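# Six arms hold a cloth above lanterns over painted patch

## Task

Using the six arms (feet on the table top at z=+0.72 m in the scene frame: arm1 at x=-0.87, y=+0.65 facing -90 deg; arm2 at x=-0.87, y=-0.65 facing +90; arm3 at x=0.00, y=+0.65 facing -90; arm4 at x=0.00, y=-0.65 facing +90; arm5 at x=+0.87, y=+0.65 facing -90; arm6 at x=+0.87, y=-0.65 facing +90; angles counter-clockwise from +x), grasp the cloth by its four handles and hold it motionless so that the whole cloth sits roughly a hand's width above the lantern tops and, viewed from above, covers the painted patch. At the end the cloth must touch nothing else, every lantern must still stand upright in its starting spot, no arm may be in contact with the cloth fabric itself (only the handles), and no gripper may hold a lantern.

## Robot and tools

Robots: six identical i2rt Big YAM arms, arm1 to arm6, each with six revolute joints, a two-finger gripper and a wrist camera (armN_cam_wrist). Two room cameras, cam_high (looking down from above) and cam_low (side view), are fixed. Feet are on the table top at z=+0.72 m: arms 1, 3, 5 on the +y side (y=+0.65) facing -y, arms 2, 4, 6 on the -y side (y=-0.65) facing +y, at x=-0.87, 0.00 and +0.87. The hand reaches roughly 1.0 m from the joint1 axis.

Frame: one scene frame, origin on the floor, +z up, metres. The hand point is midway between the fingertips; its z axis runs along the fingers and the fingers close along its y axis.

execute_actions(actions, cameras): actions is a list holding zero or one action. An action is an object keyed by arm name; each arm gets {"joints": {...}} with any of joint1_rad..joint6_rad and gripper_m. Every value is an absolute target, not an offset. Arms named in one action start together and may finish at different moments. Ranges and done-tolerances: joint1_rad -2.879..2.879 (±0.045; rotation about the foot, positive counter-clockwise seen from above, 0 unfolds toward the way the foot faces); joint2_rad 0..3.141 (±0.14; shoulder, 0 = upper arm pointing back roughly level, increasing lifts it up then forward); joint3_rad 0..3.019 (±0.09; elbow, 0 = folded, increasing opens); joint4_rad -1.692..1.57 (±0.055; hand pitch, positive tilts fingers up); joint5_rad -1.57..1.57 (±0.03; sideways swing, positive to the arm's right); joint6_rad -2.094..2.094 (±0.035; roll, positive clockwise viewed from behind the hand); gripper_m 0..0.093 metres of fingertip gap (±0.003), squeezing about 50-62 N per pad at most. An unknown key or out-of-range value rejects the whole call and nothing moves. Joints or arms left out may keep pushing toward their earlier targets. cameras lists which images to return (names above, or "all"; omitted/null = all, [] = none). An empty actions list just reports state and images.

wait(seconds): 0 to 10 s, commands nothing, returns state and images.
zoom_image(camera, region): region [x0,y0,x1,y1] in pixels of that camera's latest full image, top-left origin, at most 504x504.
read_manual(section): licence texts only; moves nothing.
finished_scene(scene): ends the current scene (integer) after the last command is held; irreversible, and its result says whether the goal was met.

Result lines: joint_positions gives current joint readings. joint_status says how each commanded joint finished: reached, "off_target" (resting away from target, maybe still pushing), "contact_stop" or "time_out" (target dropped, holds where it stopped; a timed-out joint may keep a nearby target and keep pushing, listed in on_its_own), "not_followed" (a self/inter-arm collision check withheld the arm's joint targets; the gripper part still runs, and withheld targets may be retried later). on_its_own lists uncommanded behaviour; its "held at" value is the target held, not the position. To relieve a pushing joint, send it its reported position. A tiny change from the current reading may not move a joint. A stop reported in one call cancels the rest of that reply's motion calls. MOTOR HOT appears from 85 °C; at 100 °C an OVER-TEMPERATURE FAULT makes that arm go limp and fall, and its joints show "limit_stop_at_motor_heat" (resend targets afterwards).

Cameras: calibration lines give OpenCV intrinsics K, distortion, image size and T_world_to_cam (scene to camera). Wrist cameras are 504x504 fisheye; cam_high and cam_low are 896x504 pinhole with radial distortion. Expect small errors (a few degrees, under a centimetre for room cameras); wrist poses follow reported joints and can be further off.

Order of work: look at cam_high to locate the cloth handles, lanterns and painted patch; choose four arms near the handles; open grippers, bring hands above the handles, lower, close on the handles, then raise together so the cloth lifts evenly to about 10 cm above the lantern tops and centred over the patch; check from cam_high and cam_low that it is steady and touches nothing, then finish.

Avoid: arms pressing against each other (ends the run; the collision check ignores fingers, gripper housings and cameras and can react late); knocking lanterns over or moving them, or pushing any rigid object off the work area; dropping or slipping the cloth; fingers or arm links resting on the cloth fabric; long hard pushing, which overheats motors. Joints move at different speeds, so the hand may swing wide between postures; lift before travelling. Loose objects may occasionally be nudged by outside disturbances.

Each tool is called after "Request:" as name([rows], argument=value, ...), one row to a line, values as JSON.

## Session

Request:
execute_actions(actions=[])

Scene clock: 0.00 s.
arm1.joint_positions: joint1_rad=+0.013 joint2_rad=+0.424 joint3_rad=+1.451 joint4_rad=-1.544 joint5_rad=-0.008 joint6_rad=+0.013 gripper_m=+0.095
arm1.joint_status: not commanded
arm1.hand: x=-0.8623 y=+0.5287 z=+1.3165 quat_wxyz=(-0.353, -0.614, -0.611, +0.353) (m; scene frame)
arm2.joint_positions: joint1_rad=-0.010 joint2_rad=+0.451 joint3_rad=+1.449 joint4_rad=-1.544 joint5_rad=-0.010 joint6_rad=-0.015 gripper_m=+0.095
arm2.joint_status: not commanded
arm2.hand: x=-0.8707 y=-0.5228 z=+1.2769 quat_wxyz=(-0.348, +0.620, -0.612, -0.346) (m; scene frame)
arm3.joint_positions: joint1_rad=+0.017 joint2_rad=+0.424 joint3_rad=+1.448 joint4_rad=-1.522 joint5_rad=+0.005 joint6_rad=+0.007 gripper_m=+0.095
arm3.joint_status: not commanded
arm3.hand: x=-0.0001 y=+0.5312 z=+1.3128 quat_wxyz=(-0.360, -0.611, -0.604, +0.363) (m; scene frame)
arm4.joint_positions: joint1_rad=-0.001 joint2_rad=+0.422 joint3_rad=+1.478 joint4_rad=-1.532 joint5_rad=+0.009 joint6_rad=+0.003 gripper_m=+0.094
arm4.joint_status: not commanded
arm4.hand: x=+0.0027 y=-0.5388 z=+1.3286 quat_wxyz=(-0.371, +0.599, -0.609, -0.364) (m; scene frame)
arm5.joint_positions: joint1_rad=-0.011 joint2_rad=+0.447 joint3_rad=+1.465 joint4_rad=-1.548 joint5_rad=-0.015 joint6_rad=+0.005 gripper_m=+0.095
arm5.joint_status: not commanded
arm5.hand: x=+0.8604 y=+0.5211 z=+1.2772 quat_wxyz=(-0.346, -0.633, -0.598, +0.350) (m; scene frame)
arm6.joint_positions: joint1_rad=-0.014 joint2_rad=+0.440 joint3_rad=+1.454 joint4_rad=-1.553 joint5_rad=-0.013 joint6_rad=-0.002 gripper_m=+0.094
arm6.joint_status: not commanded
arm6.hand: x=+0.8707 y=-0.5295 z=+1.3648 quat_wxyz=(-0.350, +0.611, -0.619, -0.349) (m; scene frame)
pictures: arm1_cam_wrist, arm2_cam_wrist, arm3_cam_wrist, arm4_cam_wrist, arm5_cam_wrist, arm6_cam_wrist, cam_high, cam_low
Images, in order (width x height): arm1_cam_wrist 504x504, arm2_cam_wrist 504x504, arm3_cam_wrist 504x504, arm4_cam_wrist 504x504, arm5_cam_wrist 504x504, arm6_cam_wrist 504x504, cam_high 896x504, cam_low 896x504.

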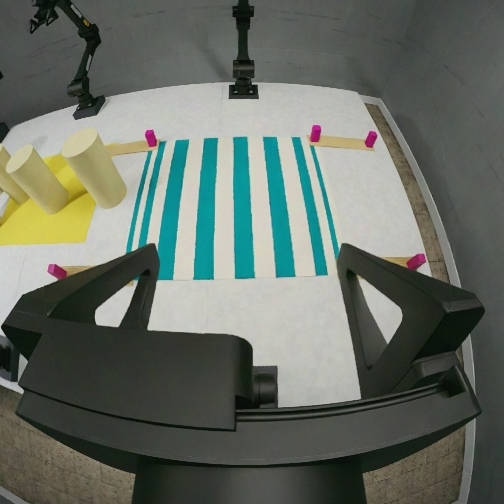

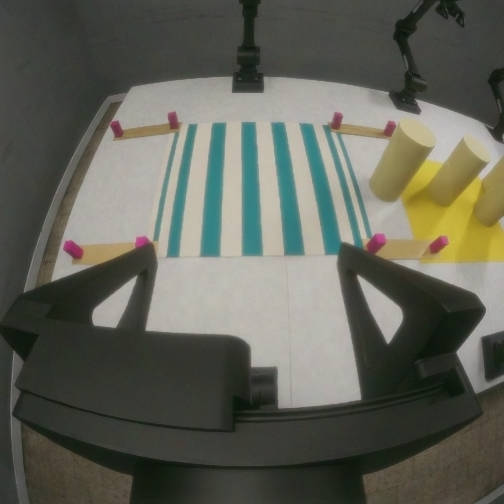

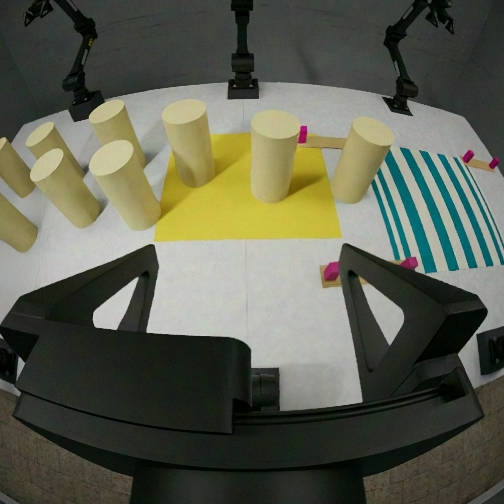

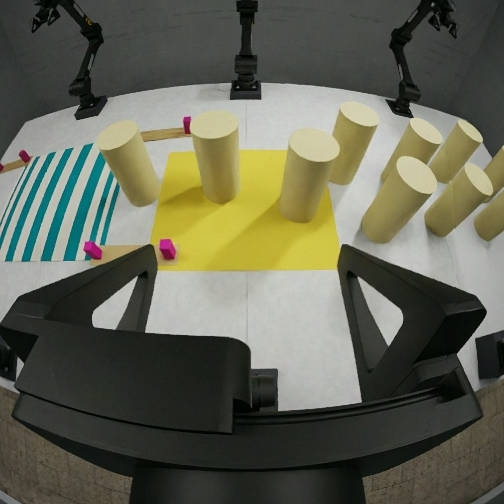

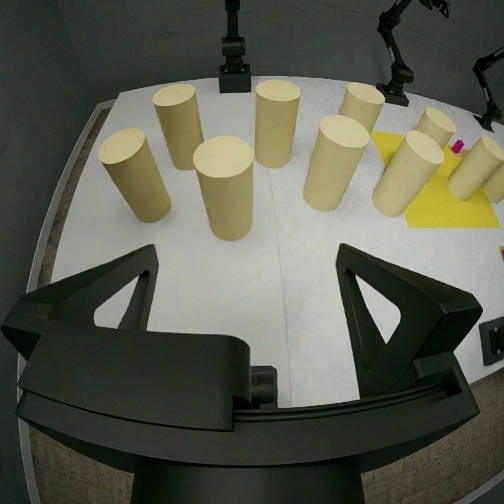

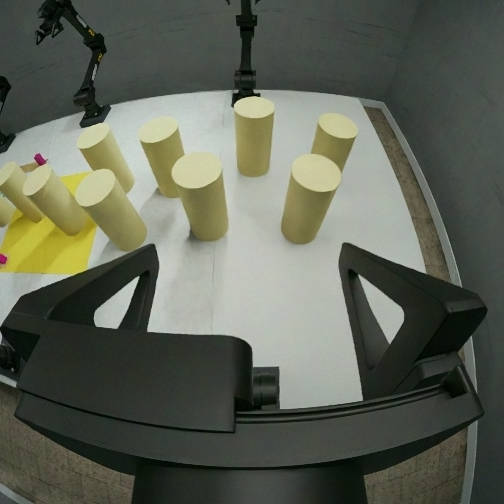

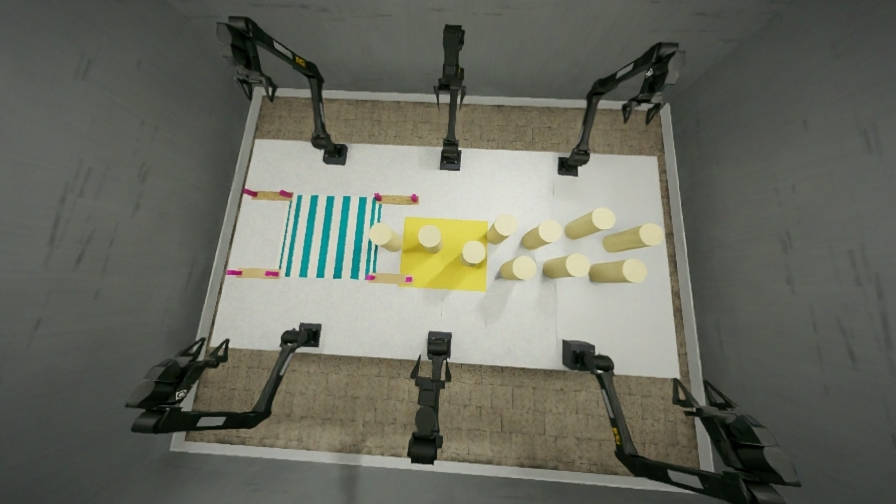

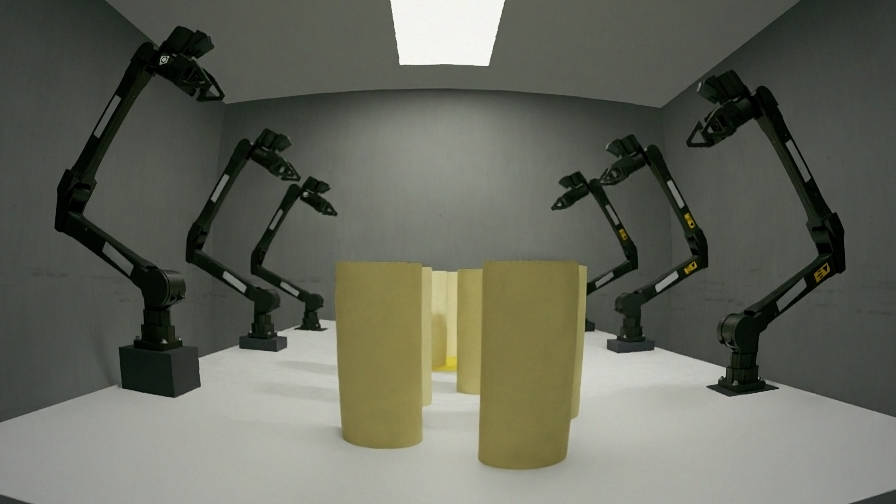

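Request:
zoom_image(camera="cam_high", region=[210,170,510,310])

Region (210, 170, 510, 310) of cam_high's 896x504 image, scaled by 1.680, with more detail than that image has; it fills the top 235 rows of this view, and the rest is white.

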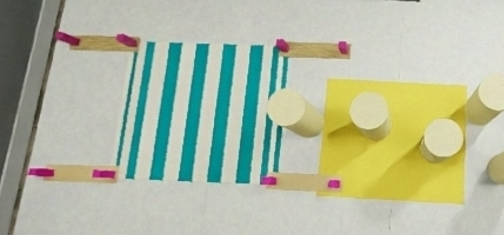

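Request:
execute_actions([
  {"arm1":{"joints":{"joint1_rad":-1.087,"joint2_rad":1.96,"joint3_rad":1.75,"joint4_rad":-1.07,"joint5_rad":-0.489,"joint6_rad":-1.017,"gripper_m":0.085}},"arm2":{"joints":{"joint1_rad":1.079,"joint2_rad":1.915,"joint3_rad":1.78,"joint4_rad":-1.14,"joint5_rad":0.485,"joint6_rad":1.012,"gripper_m":0.085}},"arm3":{"joints":{"joint1_rad":-1.023,"joint2_rad":1.835,"joint3_rad":1.63,"joint4_rad":-1.05,"joint5_rad":-0.462,"joint6_rad":-0.93,"gripper_m":0.085}},"arm4":{"joints":{"joint1_rad":1.012,"joint2_rad":1.87,"joint3_rad":1.68,"joint4_rad":-1.06,"joint5_rad":0.467,"joint6_rad":0.939,"gripper_m":0.085}},"arm5":{"joints":{"joint1_rad":0.8}},"arm6":{"joints":{"joint1_rad":-0.8}}},
], cameras=["arm1_cam_wrist","arm2_cam_wrist","arm3_cam_wrist","arm4_cam_wrist","cam_high"])

Scene clock: 22.27 s.
arm1.joint_positions: joint1_rad=-1.094 joint2_rad=+1.965 joint3_rad=+1.729 joint4_rad=-1.071 joint5_rad=-0.486 joint6_rad=-1.009 gripper_m=+0.085
arm1.joint_status: all done
arm1.hand: x=-1.4242 y=+0.2839 z=+0.9143 quat_wxyz=(-0.187, -0.693, -0.670, +0.189) (m; scene frame)
arm2.joint_positions: joint1_rad=+1.081 joint2_rad=+1.926 joint3_rad=+1.757 joint4_rad=-1.140 joint5_rad=+0.483 joint6_rad=+0.998 gripper_m=+0.085
arm2.joint_status: all done
arm2.hand: x=-1.4094 y=-0.2748 z=+0.9056 quat_wxyz=(-0.198, +0.689, -0.673, -0.183) (m; scene frame)
arm3.joint_positions: joint1_rad=-1.028 joint2_rad=+1.835 joint3_rad=+1.618 joint4_rad=-1.055 joint5_rad=-0.460 joint6_rad=-0.916 gripper_m=+0.085
arm3.joint_status: all done
arm3.hand: x=-0.5045 y=+0.2719 z=+0.9356 quat_wxyz=(-0.192, -0.702, -0.660, +0.187) (m; scene frame)
arm4.joint_positions: joint1_rad=+1.017 joint2_rad=+1.853 joint3_rad=+1.659 joint4_rad=-1.058 joint5_rad=+0.465 joint6_rad=+0.926 gripper_m=+0.085
arm4.joint_status: all done
arm4.hand: x=-0.5004 y=-0.2452 z=+0.9468 quat_wxyz=(-0.195, +0.683, -0.677, -0.193) (m; scene frame)
arm5.joint_positions: joint1_rad=+0.796 joint2_rad=+0.447 joint3_rad=+1.465 joint4_rad=-1.548 joint5_rad=-0.015 joint6_rad=+0.005 gripper_m=+0.095
arm5.joint_status: all done
arm5.hand: x=+0.9502 y=+0.5555 z=+1.2784 quat_wxyz=(-0.461, -0.348, -0.795, +0.185) (m; scene frame)
arm6.joint_positions: joint1_rad=-0.794 joint2_rad=+0.440 joint3_rad=+1.454 joint4_rad=-1.553 joint5_rad=-0.013 joint6_rad=-0.002 gripper_m=+0.094
arm6.joint_status: all done
arm6.hand: x=+0.9557 y=-0.5652 z=+1.3648 quat_wxyz=(-0.456, +0.329, -0.805, -0.190) (m; scene frame)
pictures: arm1_cam_wrist, arm2_cam_wrist, arm3_cam_wrist, arm4_cam_wrist, cam_high
camera_calibration (this result's frames):
arm1_cam_wrist: T_world_to_cam=[[-0.99934, 0.0340601, -0.0125893, -1.41866], [0.0327905, 0.995393, 0.0901028, -0.314273], [0.0156002, 0.0896306, -0.995853, 1.03606], [0, 0, 0, 1]] pos_world=[-1.42358, 0.268281, 1.04222]
arm2_cam_wrist: T_world_to_cam=[[0.999393, 0.00558412, 0.0343842, 1.38079], [0.00222828, -0.995294, 0.0968736, -0.355727], [0.0347633, -0.0967382, -0.994703, 1.04889], [0, 0, 0, 1]] pos_world=[-1.41562, -0.260295, 1.03032]
arm3_cam_wrist: T_world_to_cam=[[-0.997513, 0.0567514, -0.0418029, -0.478055], [0.0529497, 0.994797, 0.0870308, -0.315079], [0.0465245, 0.0846009, -0.995328, 1.0588], [0, 0, 0, 1]] pos_world=[-0.509442, 0.250995, 1.06129]
arm4_cam_wrist: T_world_to_cam=[[0.999959, 0.00825078, -0.00376361, 0.507233], [0.00845889, -0.998215, 0.0591126, -0.290972], [-0.00326916, -0.059142, -0.998244, 1.05035], [0, 0, 0, 1]] pos_world=[-0.501317, -0.232518, 1.06762]
Images, in order (width x height): arm1_cam_wrist 504x504, arm2_cam_wrist 504x504, arm3_cam_wrist 504x504, arm4_cam_wrist 504x504, cam_high 896x504.

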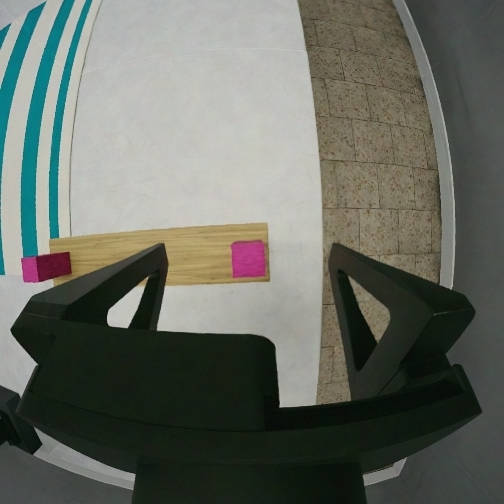

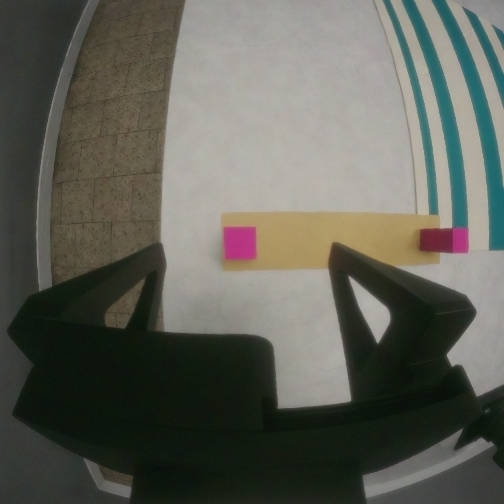

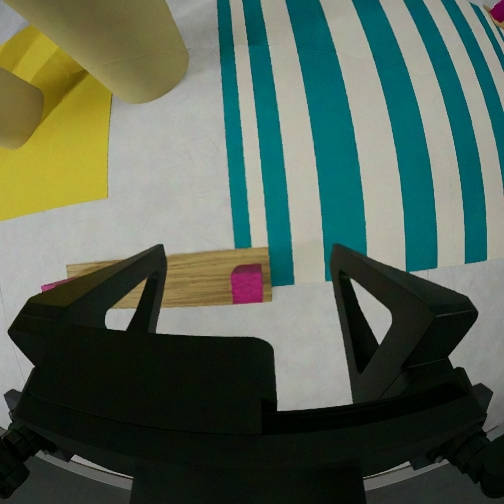

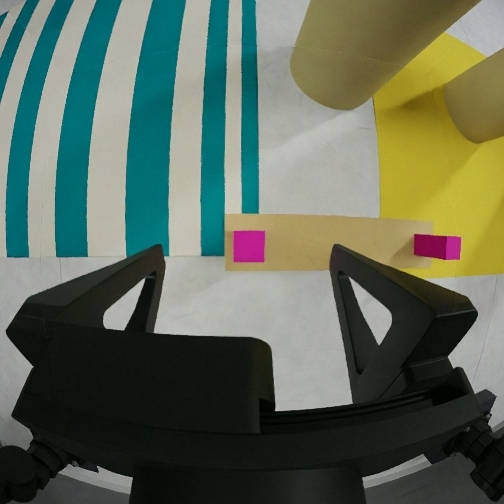

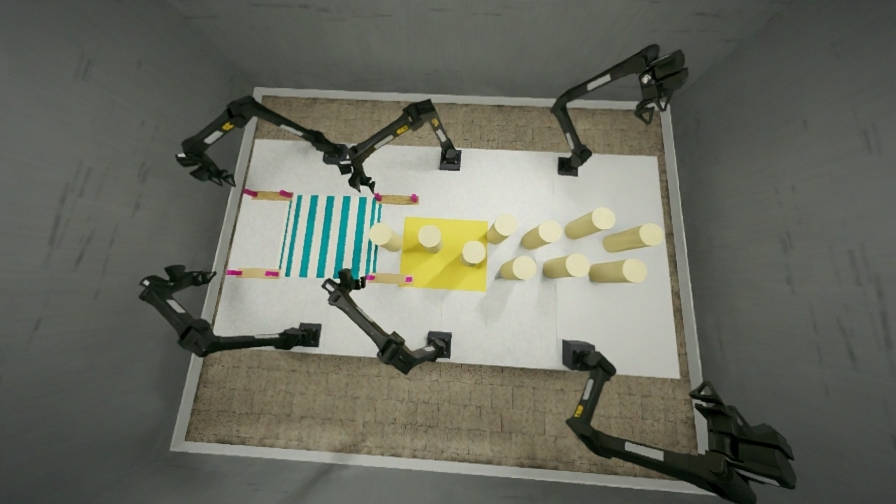

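Request:
execute_actions([
  {"arm1":{"joints":{"joint1_rad":-1.108,"joint2_rad":2.075,"joint3_rad":1.516,"joint4_rad":-0.725,"joint5_rad":-0.494,"joint6_rad":-1.035}},"arm2":{"joints":{"joint1_rad":1.097,"joint2_rad":2.025,"joint3_rad":1.559,"joint4_rad":-0.808,"joint5_rad":0.49,"joint6_rad":1.03}},"arm3":{"joints":{"joint1_rad":-1.08,"joint2_rad":1.92,"joint3_rad":1.29,"joint4_rad":-0.609,"joint5_rad":-0.476,"joint6_rad":-0.99}},"arm4":{"joints":{"joint1_rad":1.01,"joint2_rad":2.015,"joint3_rad":1.436,"joint4_rad":-0.66,"joint5_rad":0.464,"joint6_rad":0.945}}},
], cameras=["arm1_cam_wrist","arm2_cam_wrist","arm3_cam_wrist","arm4_cam_wrist"])

Scene clock: 38.43 s.
arm1.joint_positions: joint1_rad=-1.096 joint2_rad=+2.090 joint3_rad=+1.502 joint4_rad=-0.738 joint5_rad=-0.492 joint6_rad=-1.027 gripper_m=+0.085
arm1.joint_status: all done
arm1.hand: x=-1.4095 y=+0.2942 z=+0.7629 quat_wxyz=(-0.191, -0.689, -0.675, +0.183) (m; scene frame)
arm2.joint_positions: joint1_rad=+1.088 joint2_rad=+2.035 joint3_rad=+1.551 joint4_rad=-0.823 joint5_rad=+0.488 joint6_rad=+1.016 gripper_m=+0.085
arm2.joint_status: all done
arm2.hand: x=-1.4084 y=-0.2787 z=+0.7694 quat_wxyz=(-0.198, +0.684, -0.677, -0.187) (m; scene frame)
arm3.joint_positions: joint1_rad=-1.083 joint2_rad=+1.938 joint3_rad=+1.285 joint4_rad=-0.627 joint5_rad=-0.475 joint6_rad=-0.977 gripper_m=+0.085
arm3.joint_status: all done
arm3.hand: x=-0.4911 y=+0.3147 z=+0.7679 quat_wxyz=(-0.189, -0.699, -0.661, +0.196) (m; scene frame)
arm4.joint_positions: joint1_rad=+1.017 joint2_rad=+2.028 joint3_rad=+1.420 joint4_rad=-0.671 joint5_rad=+0.467 joint6_rad=+0.936 gripper_m=+0.085
arm4.joint_status: all done
arm4.hand: x=-0.4918 y=-0.2501 z=+0.7654 quat_wxyz=(-0.198, +0.683, -0.679, -0.182) (m; scene frame)
arm5.joint_positions: joint1_rad=+0.796 joint2_rad=+0.447 joint3_rad=+1.465 joint4_rad=-1.548 joint5_rad=-0.015 joint6_rad=+0.005 gripper_m=+0.095
arm5.joint_status: not commanded
arm5.hand: x=+0.9502 y=+0.5555 z=+1.2784 quat_wxyz=(-0.461, -0.348, -0.795, +0.185) (m; scene frame)
arm6.joint_positions: joint1_rad=-0.794 joint2_rad=+0.440 joint3_rad=+1.454 joint4_rad=-1.553 joint5_rad=-0.013 joint6_rad=-0.002 gripper_m=+0.094
arm6.joint_status: not commanded
arm6.hand: x=+0.9557 y=-0.5652 z=+1.3648 quat_wxyz=(-0.456, +0.329, -0.805, -0.190) (m; scene frame)
pictures: arm1_cam_wrist, arm2_cam_wrist, arm3_cam_wrist, arm4_cam_wrist
camera_calibration (this result's frames):
arm1_cam_wrist: T_world_to_cam=[[-0.999548, 0.0196957, -0.0226975, -1.39452], [0.0174955, 0.995479, 0.0933581, -0.335525], [0.0244337, 0.0929189, -0.995374, 0.895278], [0, 0, 0, 1]] pos_world=[-1.40989, 0.278286, 0.890808]
arm2_cam_wrist: T_world_to_cam=[[0.999663, -0.005171, 0.0254247, 1.38878], [-0.00746673, -0.995819, 0.0910465, -0.355751], [0.0248476, -0.0912057, -0.995522, 0.901179], [0, 0, 0, 1]] pos_world=[-1.41336, -0.264889, 0.894224]
arm3_cam_wrist: T_world_to_cam=[[-0.998145, 0.055734, -0.0244913, -0.487437], [0.0536944, 0.995565, 0.0772537, -0.336175], [0.0286883, 0.0757953, -0.996711, 0.882683], [0, 0, 0, 1]] pos_world=[-0.493804, 0.294947, 0.893813]
arm4_cam_wrist: T_world_to_cam=[[0.999888, -0.00106612, 0.0149255, 0.481319], [-0.00213626, -0.997412, 0.0718678, -0.299993], [0.0148103, -0.0718916, -0.997302, 0.873997], [0, 0, 0, 1]] pos_world=[-0.49485, -0.23587, 0.886015]
Images, in order (width x height): arm1_cam_wrist 504x504, arm2_cam_wrist 504x504, arm3_cam_wrist 504x504, arm4_cam_wrist 504x504.

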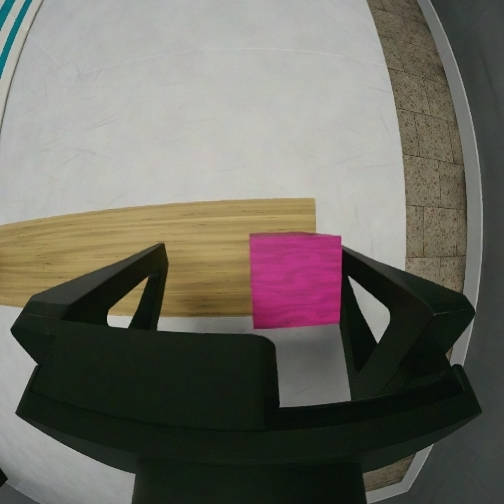

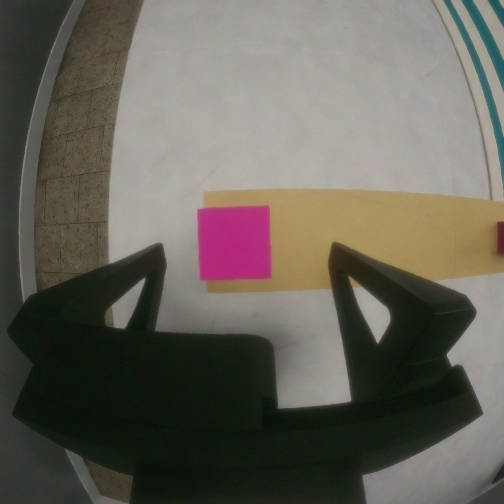

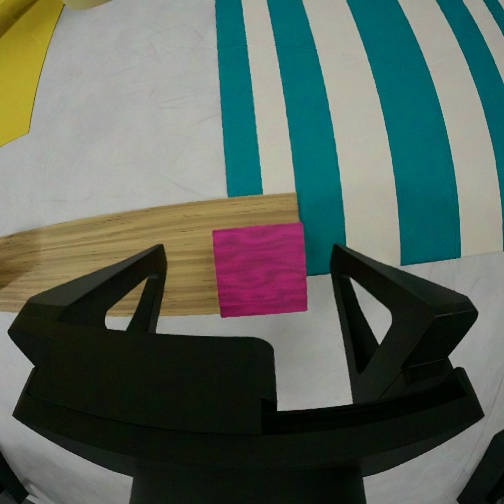

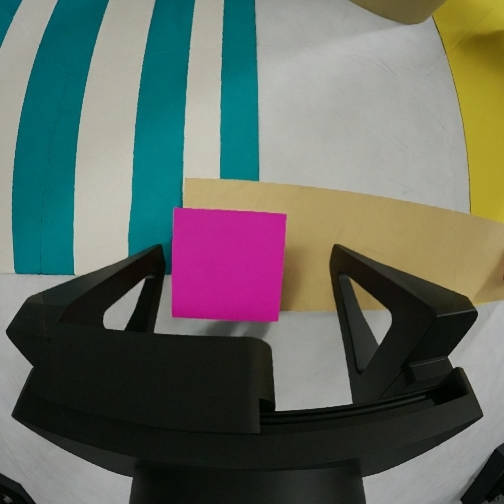

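Request:
execute_actions([
  {"arm1":{"joints":{"joint1_rad":-1.13,"gripper_m":0.0}},"arm2":{"joints":{"gripper_m":0.0}},"arm3":{"joints":{"gripper_m":0.0}},"arm4":{"joints":{"joint1_rad":1.045,"gripper_m":0.0}}},
], cameras=["arm1_cam_wrist","arm2_cam_wrist","arm3_cam_wrist","arm4_cam_wrist","cam_high"])

Scene clock: 42.13 s.
arm1.joint_positions: joint1_rad=-1.125 joint2_rad=+2.090 joint3_rad=+1.502 joint4_rad=-0.735 joint5_rad=-0.494 joint6_rad=-1.029 gripper_m=+0.029
arm1.joint_status: gripper_m off_target (ended at +0.029, target +0.000); the others done
arm1.hand: x=-1.4200 y=+0.3096 z=+0.7635 quat_wxyz=(-0.188, -0.697, -0.666, +0.188) (m; scene frame)
arm2.joint_positions: joint1_rad=+1.088 joint2_rad=+2.035 joint3_rad=+1.551 joint4_rad=-0.821 joint5_rad=+0.491 joint6_rad=+1.017 gripper_m=+0.029
arm2.joint_status: gripper_m off_target (ended at +0.029, target +0.000)
arm2.hand: x=-1.4089 y=-0.2786 z=+0.7698 quat_wxyz=(-0.198, +0.683, -0.677, -0.188) (m; scene frame)
arm3.joint_positions: joint1_rad=-1.083 joint2_rad=+1.938 joint3_rad=+1.285 joint4_rad=-0.622 joint5_rad=-0.475 joint6_rad=-0.986 gripper_m=+0.029
arm3.joint_status: gripper_m off_target (ended at +0.029, target +0.000)
arm3.hand: x=-0.4921 y=+0.3143 z=+0.7682 quat_wxyz=(-0.187, -0.695, -0.665, +0.199) (m; scene frame)
arm4.joint_positions: joint1_rad=+1.036 joint2_rad=+2.028 joint3_rad=+1.420 joint4_rad=-0.663 joint5_rad=+0.462 joint6_rad=+0.944 gripper_m=+0.029
arm4.joint_status: gripper_m off_target (ended at +0.029, target +0.000); the others done
arm4.hand: x=-0.5010 y=-0.2592 z=+0.7655 quat_wxyz=(-0.192, +0.686, -0.676, -0.187) (m; scene frame)
arm5.joint_positions: joint1_rad=+0.796 joint2_rad=+0.447 joint3_rad=+1.465 joint4_rad=-1.548 joint5_rad=-0.015 joint6_rad=+0.005 gripper_m=+0.095
arm5.joint_status: not commanded
arm5.hand: x=+0.9502 y=+0.5555 z=+1.2784 quat_wxyz=(-0.461, -0.348, -0.795, +0.185) (m; scene frame)
arm6.joint_positions: joint1_rad=-0.794 joint2_rad=+0.440 joint3_rad=+1.454 joint4_rad=-1.553 joint5_rad=-0.013 joint6_rad=-0.002 gripper_m=+0.094
arm6.joint_status: not commanded
arm6.hand: x=+0.9557 y=-0.5652 z=+1.3648 quat_wxyz=(-0.456, +0.329, -0.805, -0.190) (m; scene frame)
pictures: arm1_cam_wrist, arm2_cam_wrist, arm3_cam_wrist, arm4_cam_wrist, cam_high
camera_calibration (this result's frames):
arm1_cam_wrist: T_world_to_cam=[[-0.998766, 0.0458777, -0.0190324, -1.41516], [0.0439828, 0.994948, 0.0902387, -0.310474], [0.0230762, 0.0892902, -0.995738, 0.894162], [0, 0, 0, 1]] pos_world=[-1.42039, 0.293989, 0.891434]
arm2_cam_wrist: T_world_to_cam=[[0.999684, -0.00539983, 0.024536, 1.38993], [-0.00754557, -0.996072, 0.0882202, -0.353702], [0.0239632, -0.0883775, -0.995799, 0.901373], [0, 0, 0, 1]] pos_world=[-1.41376, -0.265146, 0.894687]
arm3_cam_wrist: T_world_to_cam=[[-0.998722, 0.0481533, -0.0153448, -0.493291], [0.0468618, 0.996035, 0.0756255, -0.338052], [0.0189256, 0.0748097, -0.997018, 0.878724], [0, 0, 0, 1]] pos_world=[-0.49345, 0.294728, 0.8941]
arm4_cam_wrist: T_world_to_cam=[[0.999918, 0.0126509, 0.0021079, 0.503956], [0.0124655, -0.997307, 0.0722742, -0.302054], [0.00301656, -0.072242, -0.997383, 0.867636], [0, 0, 0, 1]] pos_world=[-0.502767, -0.244937, 0.886133]
Images, in order (width x height): arm1_cam_wrist 504x504, arm2_cam_wrist 504x504, arm3_cam_wrist 504x504, arm4_cam_wrist 504x504, cam_high 896x504.

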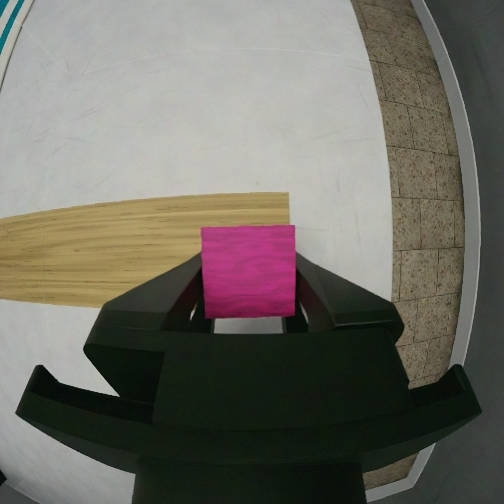

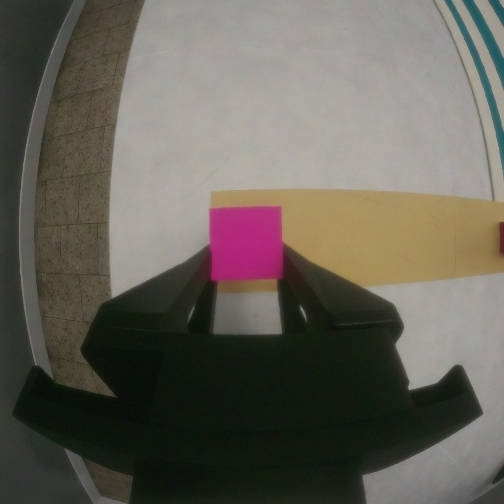

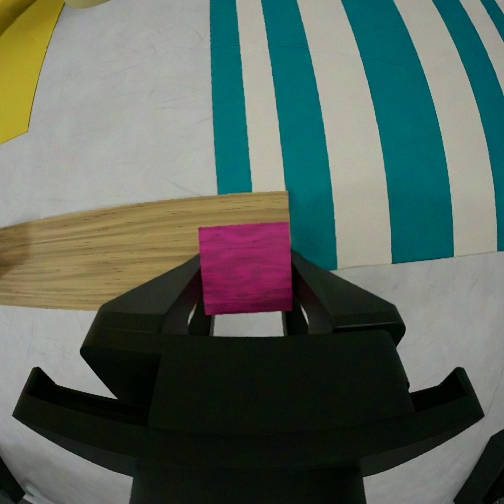

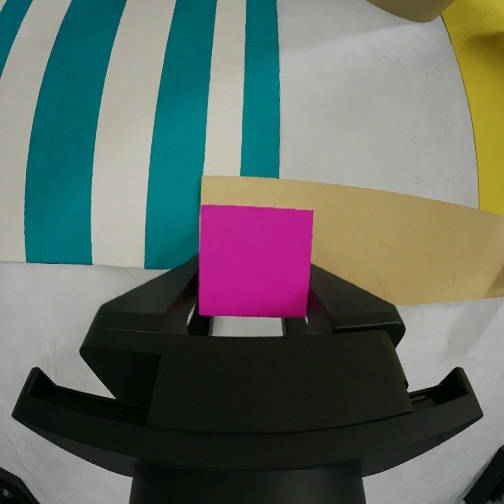

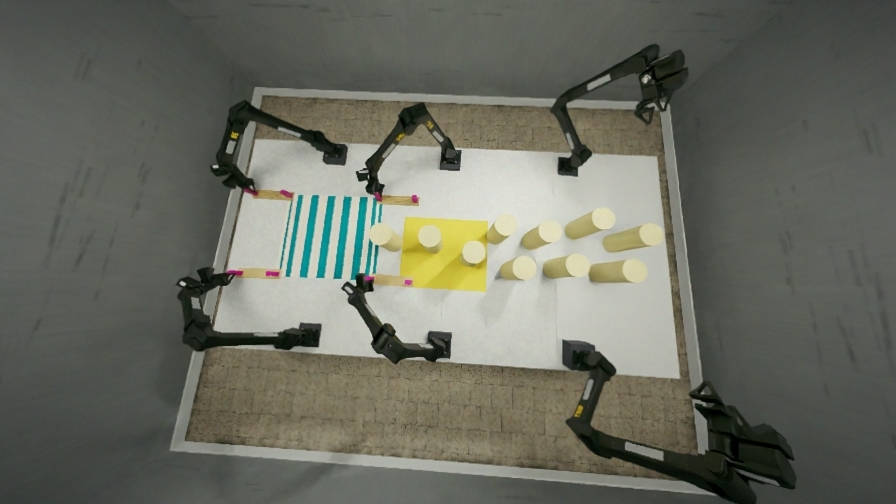

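Request:
execute_actions([
  {"arm4":{"joints":{"joint2_rad":1.985,"gripper_m":0.05}}},
], cameras=[])

Request:
execute_actions([
  {"arm4":{"joints":{"gripper_m":0.0}}},
], cameras=["arm4_cam_wrist"])

Scene clock: 47.07 s.
arm1.joint_positions: joint1_rad=-1.125 joint2_rad=+2.090 joint3_rad=+1.502 joint4_rad=-0.735 joint5_rad=-0.494 joint6_rad=-1.029 gripper_m=+0.029
arm1.joint_status: not commanded
arm1.hand: x=-1.4200 y=+0.3096 z=+0.7635 quat_wxyz=(-0.188, -0.697, -0.666, +0.188) (m; scene frame)
arm2.joint_positions: joint1_rad=+1.088 joint2_rad=+2.035 joint3_rad=+1.551 joint4_rad=-0.821 joint5_rad=+0.491 joint6_rad=+1.017 gripper_m=+0.029
arm2.joint_status: not commanded
arm2.hand: x=-1.4089 y=-0.2786 z=+0.7698 quat_wxyz=(-0.198, +0.683, -0.677, -0.188) (m; scene frame)
arm3.joint_positions: joint1_rad=-1.083 joint2_rad=+1.938 joint3_rad=+1.285 joint4_rad=-0.622 joint5_rad=-0.475 joint6_rad=-0.986 gripper_m=+0.029
arm3.joint_status: not commanded
arm3.hand: x=-0.4921 y=+0.3143 z=+0.7682 quat_wxyz=(-0.187, -0.695, -0.665, +0.199) (m; scene frame)
arm4.joint_positions: joint1_rad=+1.036 joint2_rad=+2.004 joint3_rad=+1.420 joint4_rad=-0.663 joint5_rad=+0.462 joint6_rad=+0.944 gripper_m=+0.050
arm4.joint_status: all done
arm4.hand: x=-0.5034 y=-0.2577 z=+0.7802 quat_wxyz=(-0.190, +0.683, -0.677, -0.199) (m; scene frame)
arm5.joint_positions: joint1_rad=+0.796 joint2_rad=+0.447 joint3_rad=+1.465 joint4_rad=-1.548 joint5_rad=-0.015 joint6_rad=+0.005 gripper_m=+0.095
arm5.joint_status: not commanded
arm5.hand: x=+0.9502 y=+0.5555 z=+1.2784 quat_wxyz=(-0.461, -0.348, -0.795, +0.185) (m; scene frame)
arm6.joint_positions: joint1_rad=-0.794 joint2_rad=+0.440 joint3_rad=+1.454 joint4_rad=-1.553 joint5_rad=-0.013 joint6_rad=-0.002 gripper_m=+0.094
arm6.joint_status: not commanded
arm6.hand: x=+0.9557 y=-0.5652 z=+1.3648 quat_wxyz=(-0.456, +0.329, -0.805, -0.190) (m; scene frame)
pictures: none
No camera images: the call's "cameras" was empty. Leave "cameras" out to get every camera's image.

Scene clock: 47.67 s.
arm1.joint_positions: joint1_rad=-1.125 joint2_rad=+2.090 joint3_rad=+1.502 joint4_rad=-0.735 joint5_rad=-0.494 joint6_rad=-1.029 gripper_m=+0.029
arm1.joint_status: not commanded
arm1.hand: x=-1.4200 y=+0.3096 z=+0.7635 quat_wxyz=(-0.188, -0.697, -0.666, +0.188) (m; scene frame)
arm2.joint_positions: joint1_rad=+1.088 joint2_rad=+2.035 joint3_rad=+1.551 joint4_rad=-0.821 joint5_rad=+0.491 joint6_rad=+1.017 gripper_m=+0.029
arm2.joint_status: not commanded
arm2.hand: x=-1.4089 y=-0.2786 z=+0.7698 quat_wxyz=(-0.198, +0.683, -0.677, -0.188) (m; scene frame)
arm3.joint_positions: joint1_rad=-1.083 joint2_rad=+1.938 joint3_rad=+1.285 joint4_rad=-0.622 joint5_rad=-0.475 joint6_rad=-0.986 gripper_m=+0.029
arm3.joint_status: not commanded
arm3.hand: x=-0.4921 y=+0.3143 z=+0.7682 quat_wxyz=(-0.187, -0.695, -0.665, +0.199) (m; scene frame)
arm4.joint_positions: joint1_rad=+1.036 joint2_rad=+2.004 joint3_rad=+1.420 joint4_rad=-0.663 joint5_rad=+0.460 joint6_rad=+0.948 gripper_m=+0.028
arm4.joint_status: gripper_m off_target (ended at +0.028, target +0.000)
arm4.hand: x=-0.5039 y=-0.2580 z=+0.7801 quat_wxyz=(-0.188, +0.682, -0.678, -0.199) (m; scene frame)
arm5.joint_positions: joint1_rad=+0.796 joint2_rad=+0.447 joint3_rad=+1.465 joint4_rad=-1.548 joint5_rad=-0.015 joint6_rad=+0.005 gripper_m=+0.095
arm5.joint_status: not commanded
arm5.hand: x=+0.9502 y=+0.5555 z=+1.2784 quat_wxyz=(-0.461, -0.348, -0.795, +0.185) (m; scene frame)
arm6.joint_positions: joint1_rad=-0.794 joint2_rad=+0.440 joint3_rad=+1.454 joint4_rad=-1.553 joint5_rad=-0.013 joint6_rad=-0.002 gripper_m=+0.094
arm6.joint_status: not commanded
arm6.hand: x=+0.9557 y=-0.5652 z=+1.3648 quat_wxyz=(-0.456, +0.329, -0.805, -0.190) (m; scene frame)
pictures: arm4_cam_wrist
camera_calibration (this result's frames):
arm4_cam_wrist: T_world_to_cam=[[0.99971, 0.010342, -0.0217573, 0.52472], [0.0116424, -0.998099, 0.0605193, -0.293333], [-0.0210901, -0.060755, -0.99793, 0.873545], [0, 0, 0, 1]] pos_world=[-0.502729, -0.245129, 0.900906]
Images, in order (width x height): arm4_cam_wrist 504x504.

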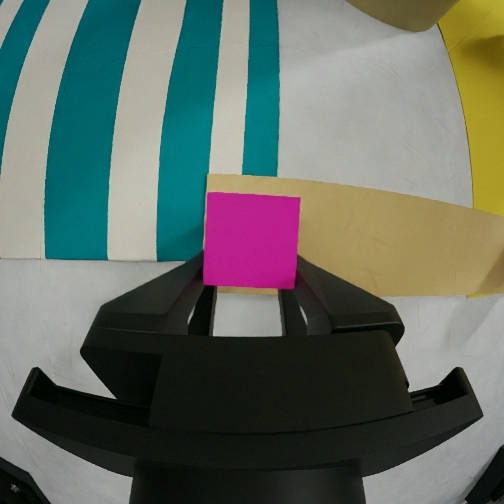

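Request:
execute_actions([
  {"arm1":{"joints":{"joint1_rad":-1.10,"joint2_rad":1.96,"joint3_rad":1.77,"joint4_rad":-1.07,"joint5_rad":-0.489,"joint6_rad":-1.017}},"arm2":{"joints":{"joint1_rad":1.09,"joint2_rad":1.915,"joint3_rad":1.80,"joint4_rad":-1.14,"joint5_rad":0.485,"joint6_rad":1.012}},"arm3":{"joints":{"joint1_rad":-1.07,"joint2_rad":1.835,"joint3_rad":1.65,"joint4_rad":-1.05,"joint5_rad":-0.47,"joint6_rad":-0.97}},"arm4":{"joints":{"joint1_rad":1.055,"joint2_rad":1.87,"joint3_rad":1.71,"joint4_rad":-1.06,"joint5_rad":0.47,"joint6_rad":0.96}}},
], cameras=["cam_high"])

Request:
execute_actions([
  {"arm1":{"joints":{"joint1_rad":-1.22,"joint2_rad":1.89,"joint3_rad":2.325,"joint4_rad":-1.625,"joint5_rad":-0.719,"joint6_rad":-1.066}},"arm2":{"joints":{"joint1_rad":1.205,"joint2_rad":1.86,"joint3_rad":2.33,"joint4_rad":-1.655,"joint5_rad":0.715,"joint6_rad":1.052}},"arm3":{"joints":{"joint1_rad":-1.18,"joint2_rad":1.665,"joint3_rad":2.03,"joint4_rad":-1.50,"joint5_rad":-0.701,"joint6_rad":-1.02}},"arm4":{"joints":{"joint1_rad":1.18,"joint2_rad":1.665,"joint3_rad":2.03,"joint4_rad":-1.50,"joint5_rad":0.701,"joint6_rad":1.02}}},
], cameras=["cam_high","cam_low"])

Scene clock: 57.43 s.
arm1.joint_positions: joint1_rad=-1.103 joint2_rad=+1.954 joint3_rad=+1.737 joint4_rad=-1.060 joint5_rad=-0.488 joint6_rad=-1.022 gripper_m=+0.029
arm1.joint_status: all done
arm1.hand: x=-1.4313 y=+0.2865 z=+0.9261 quat_wxyz=(-0.181, -0.687, -0.673, +0.205) (m; scene frame)
arm2.joint_positions: joint1_rad=+1.088 joint2_rad=+1.899 joint3_rad=+1.761 joint4_rad=-1.127 joint5_rad=+0.484 joint6_rad=+1.016 gripper_m=+0.029
arm2.joint_status: all done
arm2.hand: x=-1.4140 y=-0.2772 z=+0.9255 quat_wxyz=(-0.190, +0.679, -0.679, -0.205) (m; scene frame)
arm3.joint_positions: joint1_rad=-1.078 joint2_rad=+1.835 joint3_rad=+1.606 joint4_rad=-1.034 joint5_rad=-0.467 joint6_rad=-0.986 gripper_m=+0.029
arm3.joint_status: all done
arm3.hand: x=-0.5230 y=+0.2962 z=+0.9323 quat_wxyz=(-0.183, -0.693, -0.667, +0.203) (m; scene frame)
arm4.joint_positions: joint1_rad=+1.045 joint2_rad=+1.854 joint3_rad=+1.688 joint4_rad=-1.046 joint5_rad=+0.464 joint6_rad=+0.959 gripper_m=+0.028
arm4.joint_status: all done
arm4.hand: x=-0.5210 y=-0.2540 z=+0.9599 quat_wxyz=(-0.184, +0.676, -0.679, -0.218) (m; scene frame)
arm5.joint_positions: joint1_rad=+0.796 joint2_rad=+0.447 joint3_rad=+1.465 joint4_rad=-1.548 joint5_rad=-0.015 joint6_rad=+0.005 gripper_m=+0.095
arm5.joint_status: not commanded
arm5.hand: x=+0.9502 y=+0.5555 z=+1.2784 quat_wxyz=(-0.461, -0.348, -0.795, +0.185) (m; scene frame)
arm6.joint_positions: joint1_rad=-0.794 joint2_rad=+0.440 joint3_rad=+1.454 joint4_rad=-1.553 joint5_rad=-0.013 joint6_rad=-0.002 gripper_m=+0.094
arm6.joint_status: not commanded
arm6.hand: x=+0.9557 y=-0.5652 z=+1.3648 quat_wxyz=(-0.456, +0.329, -0.805, -0.190) (m; scene frame)
pictures: cam_high
Images, in order (width x height): cam_high 896x504.

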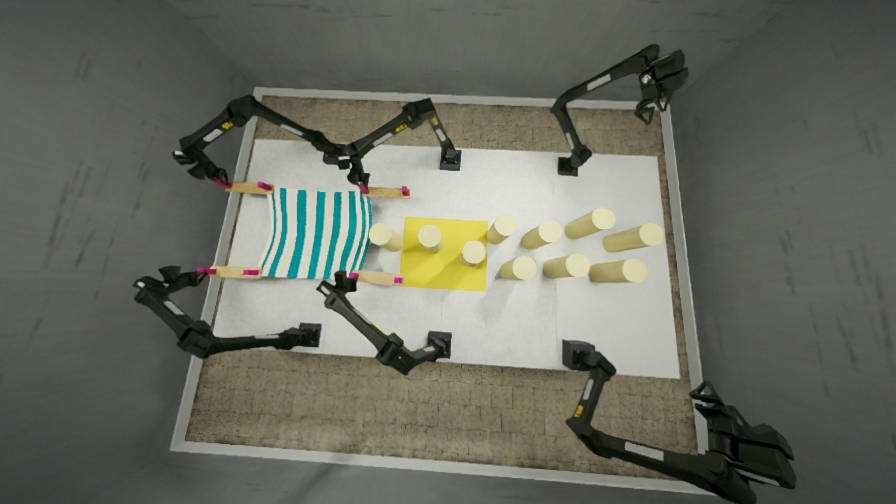

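Scene clock: 60.00 s.
arm1.joint_positions: joint1_rad=-1.195 joint2_rad=+1.884 joint3_rad=+2.291 joint4_rad=-1.618 joint5_rad=-0.726 joint6_rad=-1.014 gripper_m=+0.029
arm1.joint_status: joint6_rad time_out (moved +0.008 of -0.044); the others done
arm1.on_its_own: joint6_rad reads -1.014 and still pushes toward -1.066 since a time_out
arm1.hand: x=-1.4097 y=+0.3201 z=+1.1997 quat_wxyz=(-0.269, -0.671, -0.635, +0.272) (m; scene frame)
arm2.joint_positions: joint1_rad=+1.192 joint2_rad=+1.847 joint3_rad=+2.291 joint4_rad=-1.642 joint5_rad=+0.718 joint6_rad=+1.022 gripper_m=+0.029
arm2.joint_status: all done
arm2.hand: x=-1.3957 y=-0.3214 z=+1.1777 quat_wxyz=(-0.273, +0.662, -0.642, -0.275) (m; scene frame)
arm3.joint_positions: joint1_rad=-1.155 joint2_rad=+1.677 joint3_rad=+2.007 joint4_rad=-1.474 joint5_rad=-0.710 joint6_rad=-1.022 gripper_m=+0.029
arm3.joint_status: all done
arm3.hand: x=-0.4868 y=+0.3260 z=+1.1953 quat_wxyz=(-0.261, -0.647, -0.652, +0.295) (m; scene frame)
arm4.joint_positions: joint1_rad=+1.151 joint2_rad=+1.669 joint3_rad=+2.023 joint4_rad=-1.469 joint5_rad=+0.708 joint6_rad=+1.023 gripper_m=+0.028
arm4.joint_status: all done
arm4.hand: x=-0.4772 y=-0.3098 z=+1.2107 quat_wxyz=(-0.260, +0.632, -0.664, -0.302) (m; scene frame)
arm5.joint_positions: joint1_rad=+0.796 joint2_rad=+0.447 joint3_rad=+1.465 joint4_rad=-1.548 joint5_rad=-0.015 joint6_rad=+0.005 gripper_m=+0.095
arm5.joint_status: not commanded
arm5.hand: x=+0.9502 y=+0.5555 z=+1.2784 quat_wxyz=(-0.461, -0.348, -0.795, +0.185) (m; scene frame)
arm6.joint_positions: joint1_rad=-0.794 joint2_rad=+0.440 joint3_rad=+1.454 joint4_rad=-1.553 joint5_rad=-0.013 joint6_rad=-0.002 gripper_m=+0.094
arm6.joint_status: not commanded
arm6.hand: x=+0.9557 y=-0.5652 z=+1.3648 quat_wxyz=(-0.456, +0.329, -0.805, -0.190) (m; scene frame)
pictures: cam_high, cam_low
Images, in order (width x height): cam_high 896x504, cam_low 896x504.

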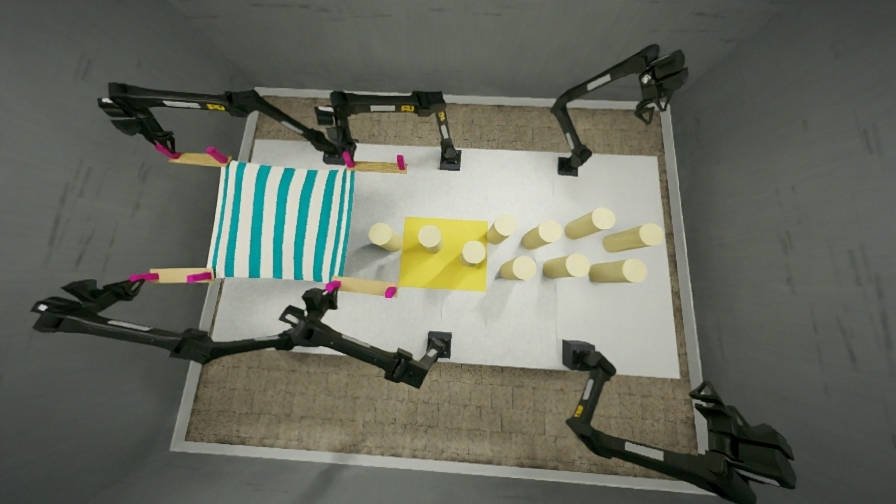

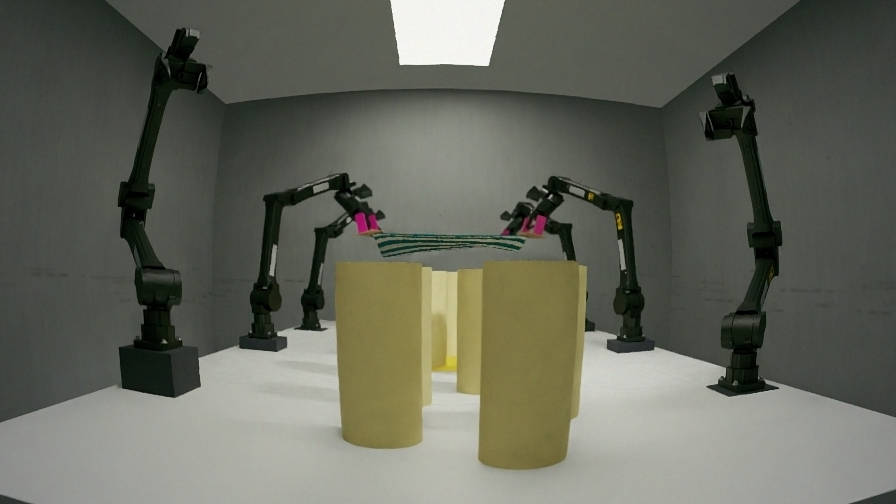

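Request:
execute_actions([
  {"arm1":{"joints":{"joint1_rad":-1.07,"joint2_rad":1.475,"joint3_rad":1.77,"joint4_rad":-1.395,"joint5_rad":-0.676,"joint6_rad":-0.92}},"arm2":{"joints":{"joint1_rad":1.065,"joint2_rad":1.475,"joint3_rad":1.82,"joint4_rad":-1.445,"joint5_rad":0.67,"joint6_rad":0.92}},"arm3":{"joints":{"joint1_rad":-0.99,"joint2_rad":1.30,"joint3_rad":1.60,"joint4_rad":-1.33,"joint5_rad":-0.639,"joint6_rad":-0.85}},"arm4":{"joints":{"joint1_rad":0.99,"joint2_rad":1.30,"joint3_rad":1.60,"joint4_rad":-1.33,"joint5_rad":0.639,"joint6_rad":0.85}}},
], cameras=["cam_high","cam_low"])

Scene clock: 64.93 s.
arm1.joint_positions: joint1_rad=-1.045 joint2_rad=+1.482 joint3_rad=+1.764 joint4_rad=-1.411 joint5_rad=-0.677 joint6_rad=-0.891 gripper_m=+0.029
arm1.joint_status: all done
arm1.hand: x=-1.2588 y=+0.3027 z=+1.1978 quat_wxyz=(-0.272, -0.657, -0.652, +0.265) (m; scene frame)
arm2.joint_positions: joint1_rad=+1.049 joint2_rad=+1.471 joint3_rad=+1.820 joint4_rad=-1.461 joint5_rad=+0.669 joint6_rad=+0.906 gripper_m=+0.029
arm2.joint_status: all done
arm2.hand: x=-1.2545 y=-0.3082 z=+1.1838 quat_wxyz=(-0.273, +0.648, -0.657, -0.272) (m; scene frame)
arm3.joint_positions: joint1_rad=-0.978 joint2_rad=+1.308 joint3_rad=+1.603 joint4_rad=-1.337 joint5_rad=-0.638 joint6_rad=-0.877 gripper_m=+0.029
arm3.joint_status: all done
arm3.hand: x=-0.3315 y=+0.3147 z=+1.1990 quat_wxyz=(-0.261, -0.631, -0.669, +0.293) (m; scene frame)
arm4.joint_positions: joint1_rad=+0.978 joint2_rad=+1.300 joint3_rad=+1.599 joint4_rad=-1.319 joint5_rad=+0.636 joint6_rad=+0.875 gripper_m=+0.028
arm4.joint_status: all done
arm4.hand: x=-0.3242 y=-0.3046 z=+1.2062 quat_wxyz=(-0.262, +0.620, -0.677, -0.297) (m; scene frame)
arm5.joint_positions: joint1_rad=+0.796 joint2_rad=+0.447 joint3_rad=+1.465 joint4_rad=-1.548 joint5_rad=-0.015 joint6_rad=+0.005 gripper_m=+0.095
arm5.joint_status: not commanded
arm5.hand: x=+0.9502 y=+0.5555 z=+1.2784 quat_wxyz=(-0.461, -0.348, -0.795, +0.185) (m; scene frame)
arm6.joint_positions: joint1_rad=-0.794 joint2_rad=+0.440 joint3_rad=+1.454 joint4_rad=-1.553 joint5_rad=-0.013 joint6_rad=-0.002 gripper_m=+0.094
arm6.joint_status: not commanded
arm6.hand: x=+0.9557 y=-0.5652 z=+1.3648 quat_wxyz=(-0.456, +0.329, -0.805, -0.190) (m; scene frame)
pictures: cam_high, cam_low
Images, in order (width x height): cam_high 896x504, cam_low 896x504.

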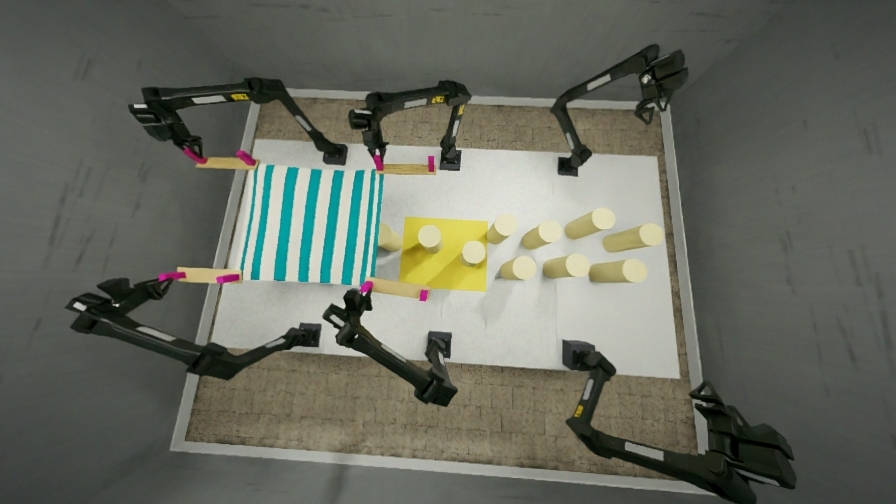

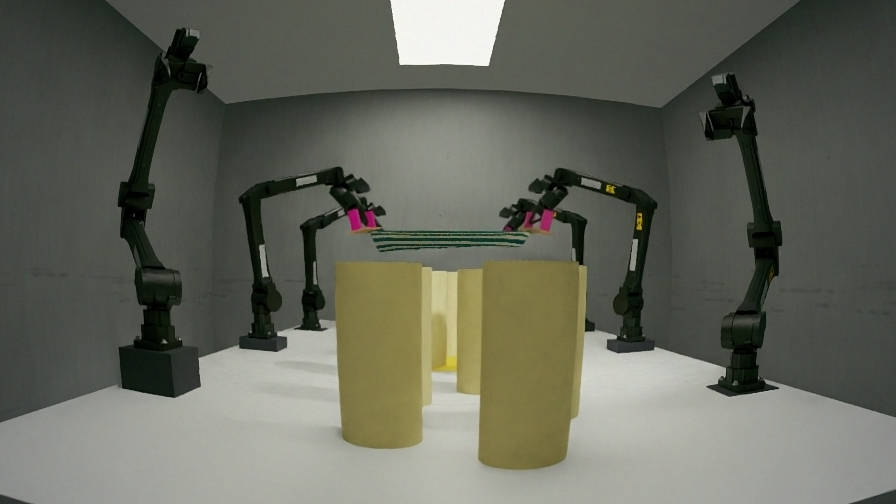

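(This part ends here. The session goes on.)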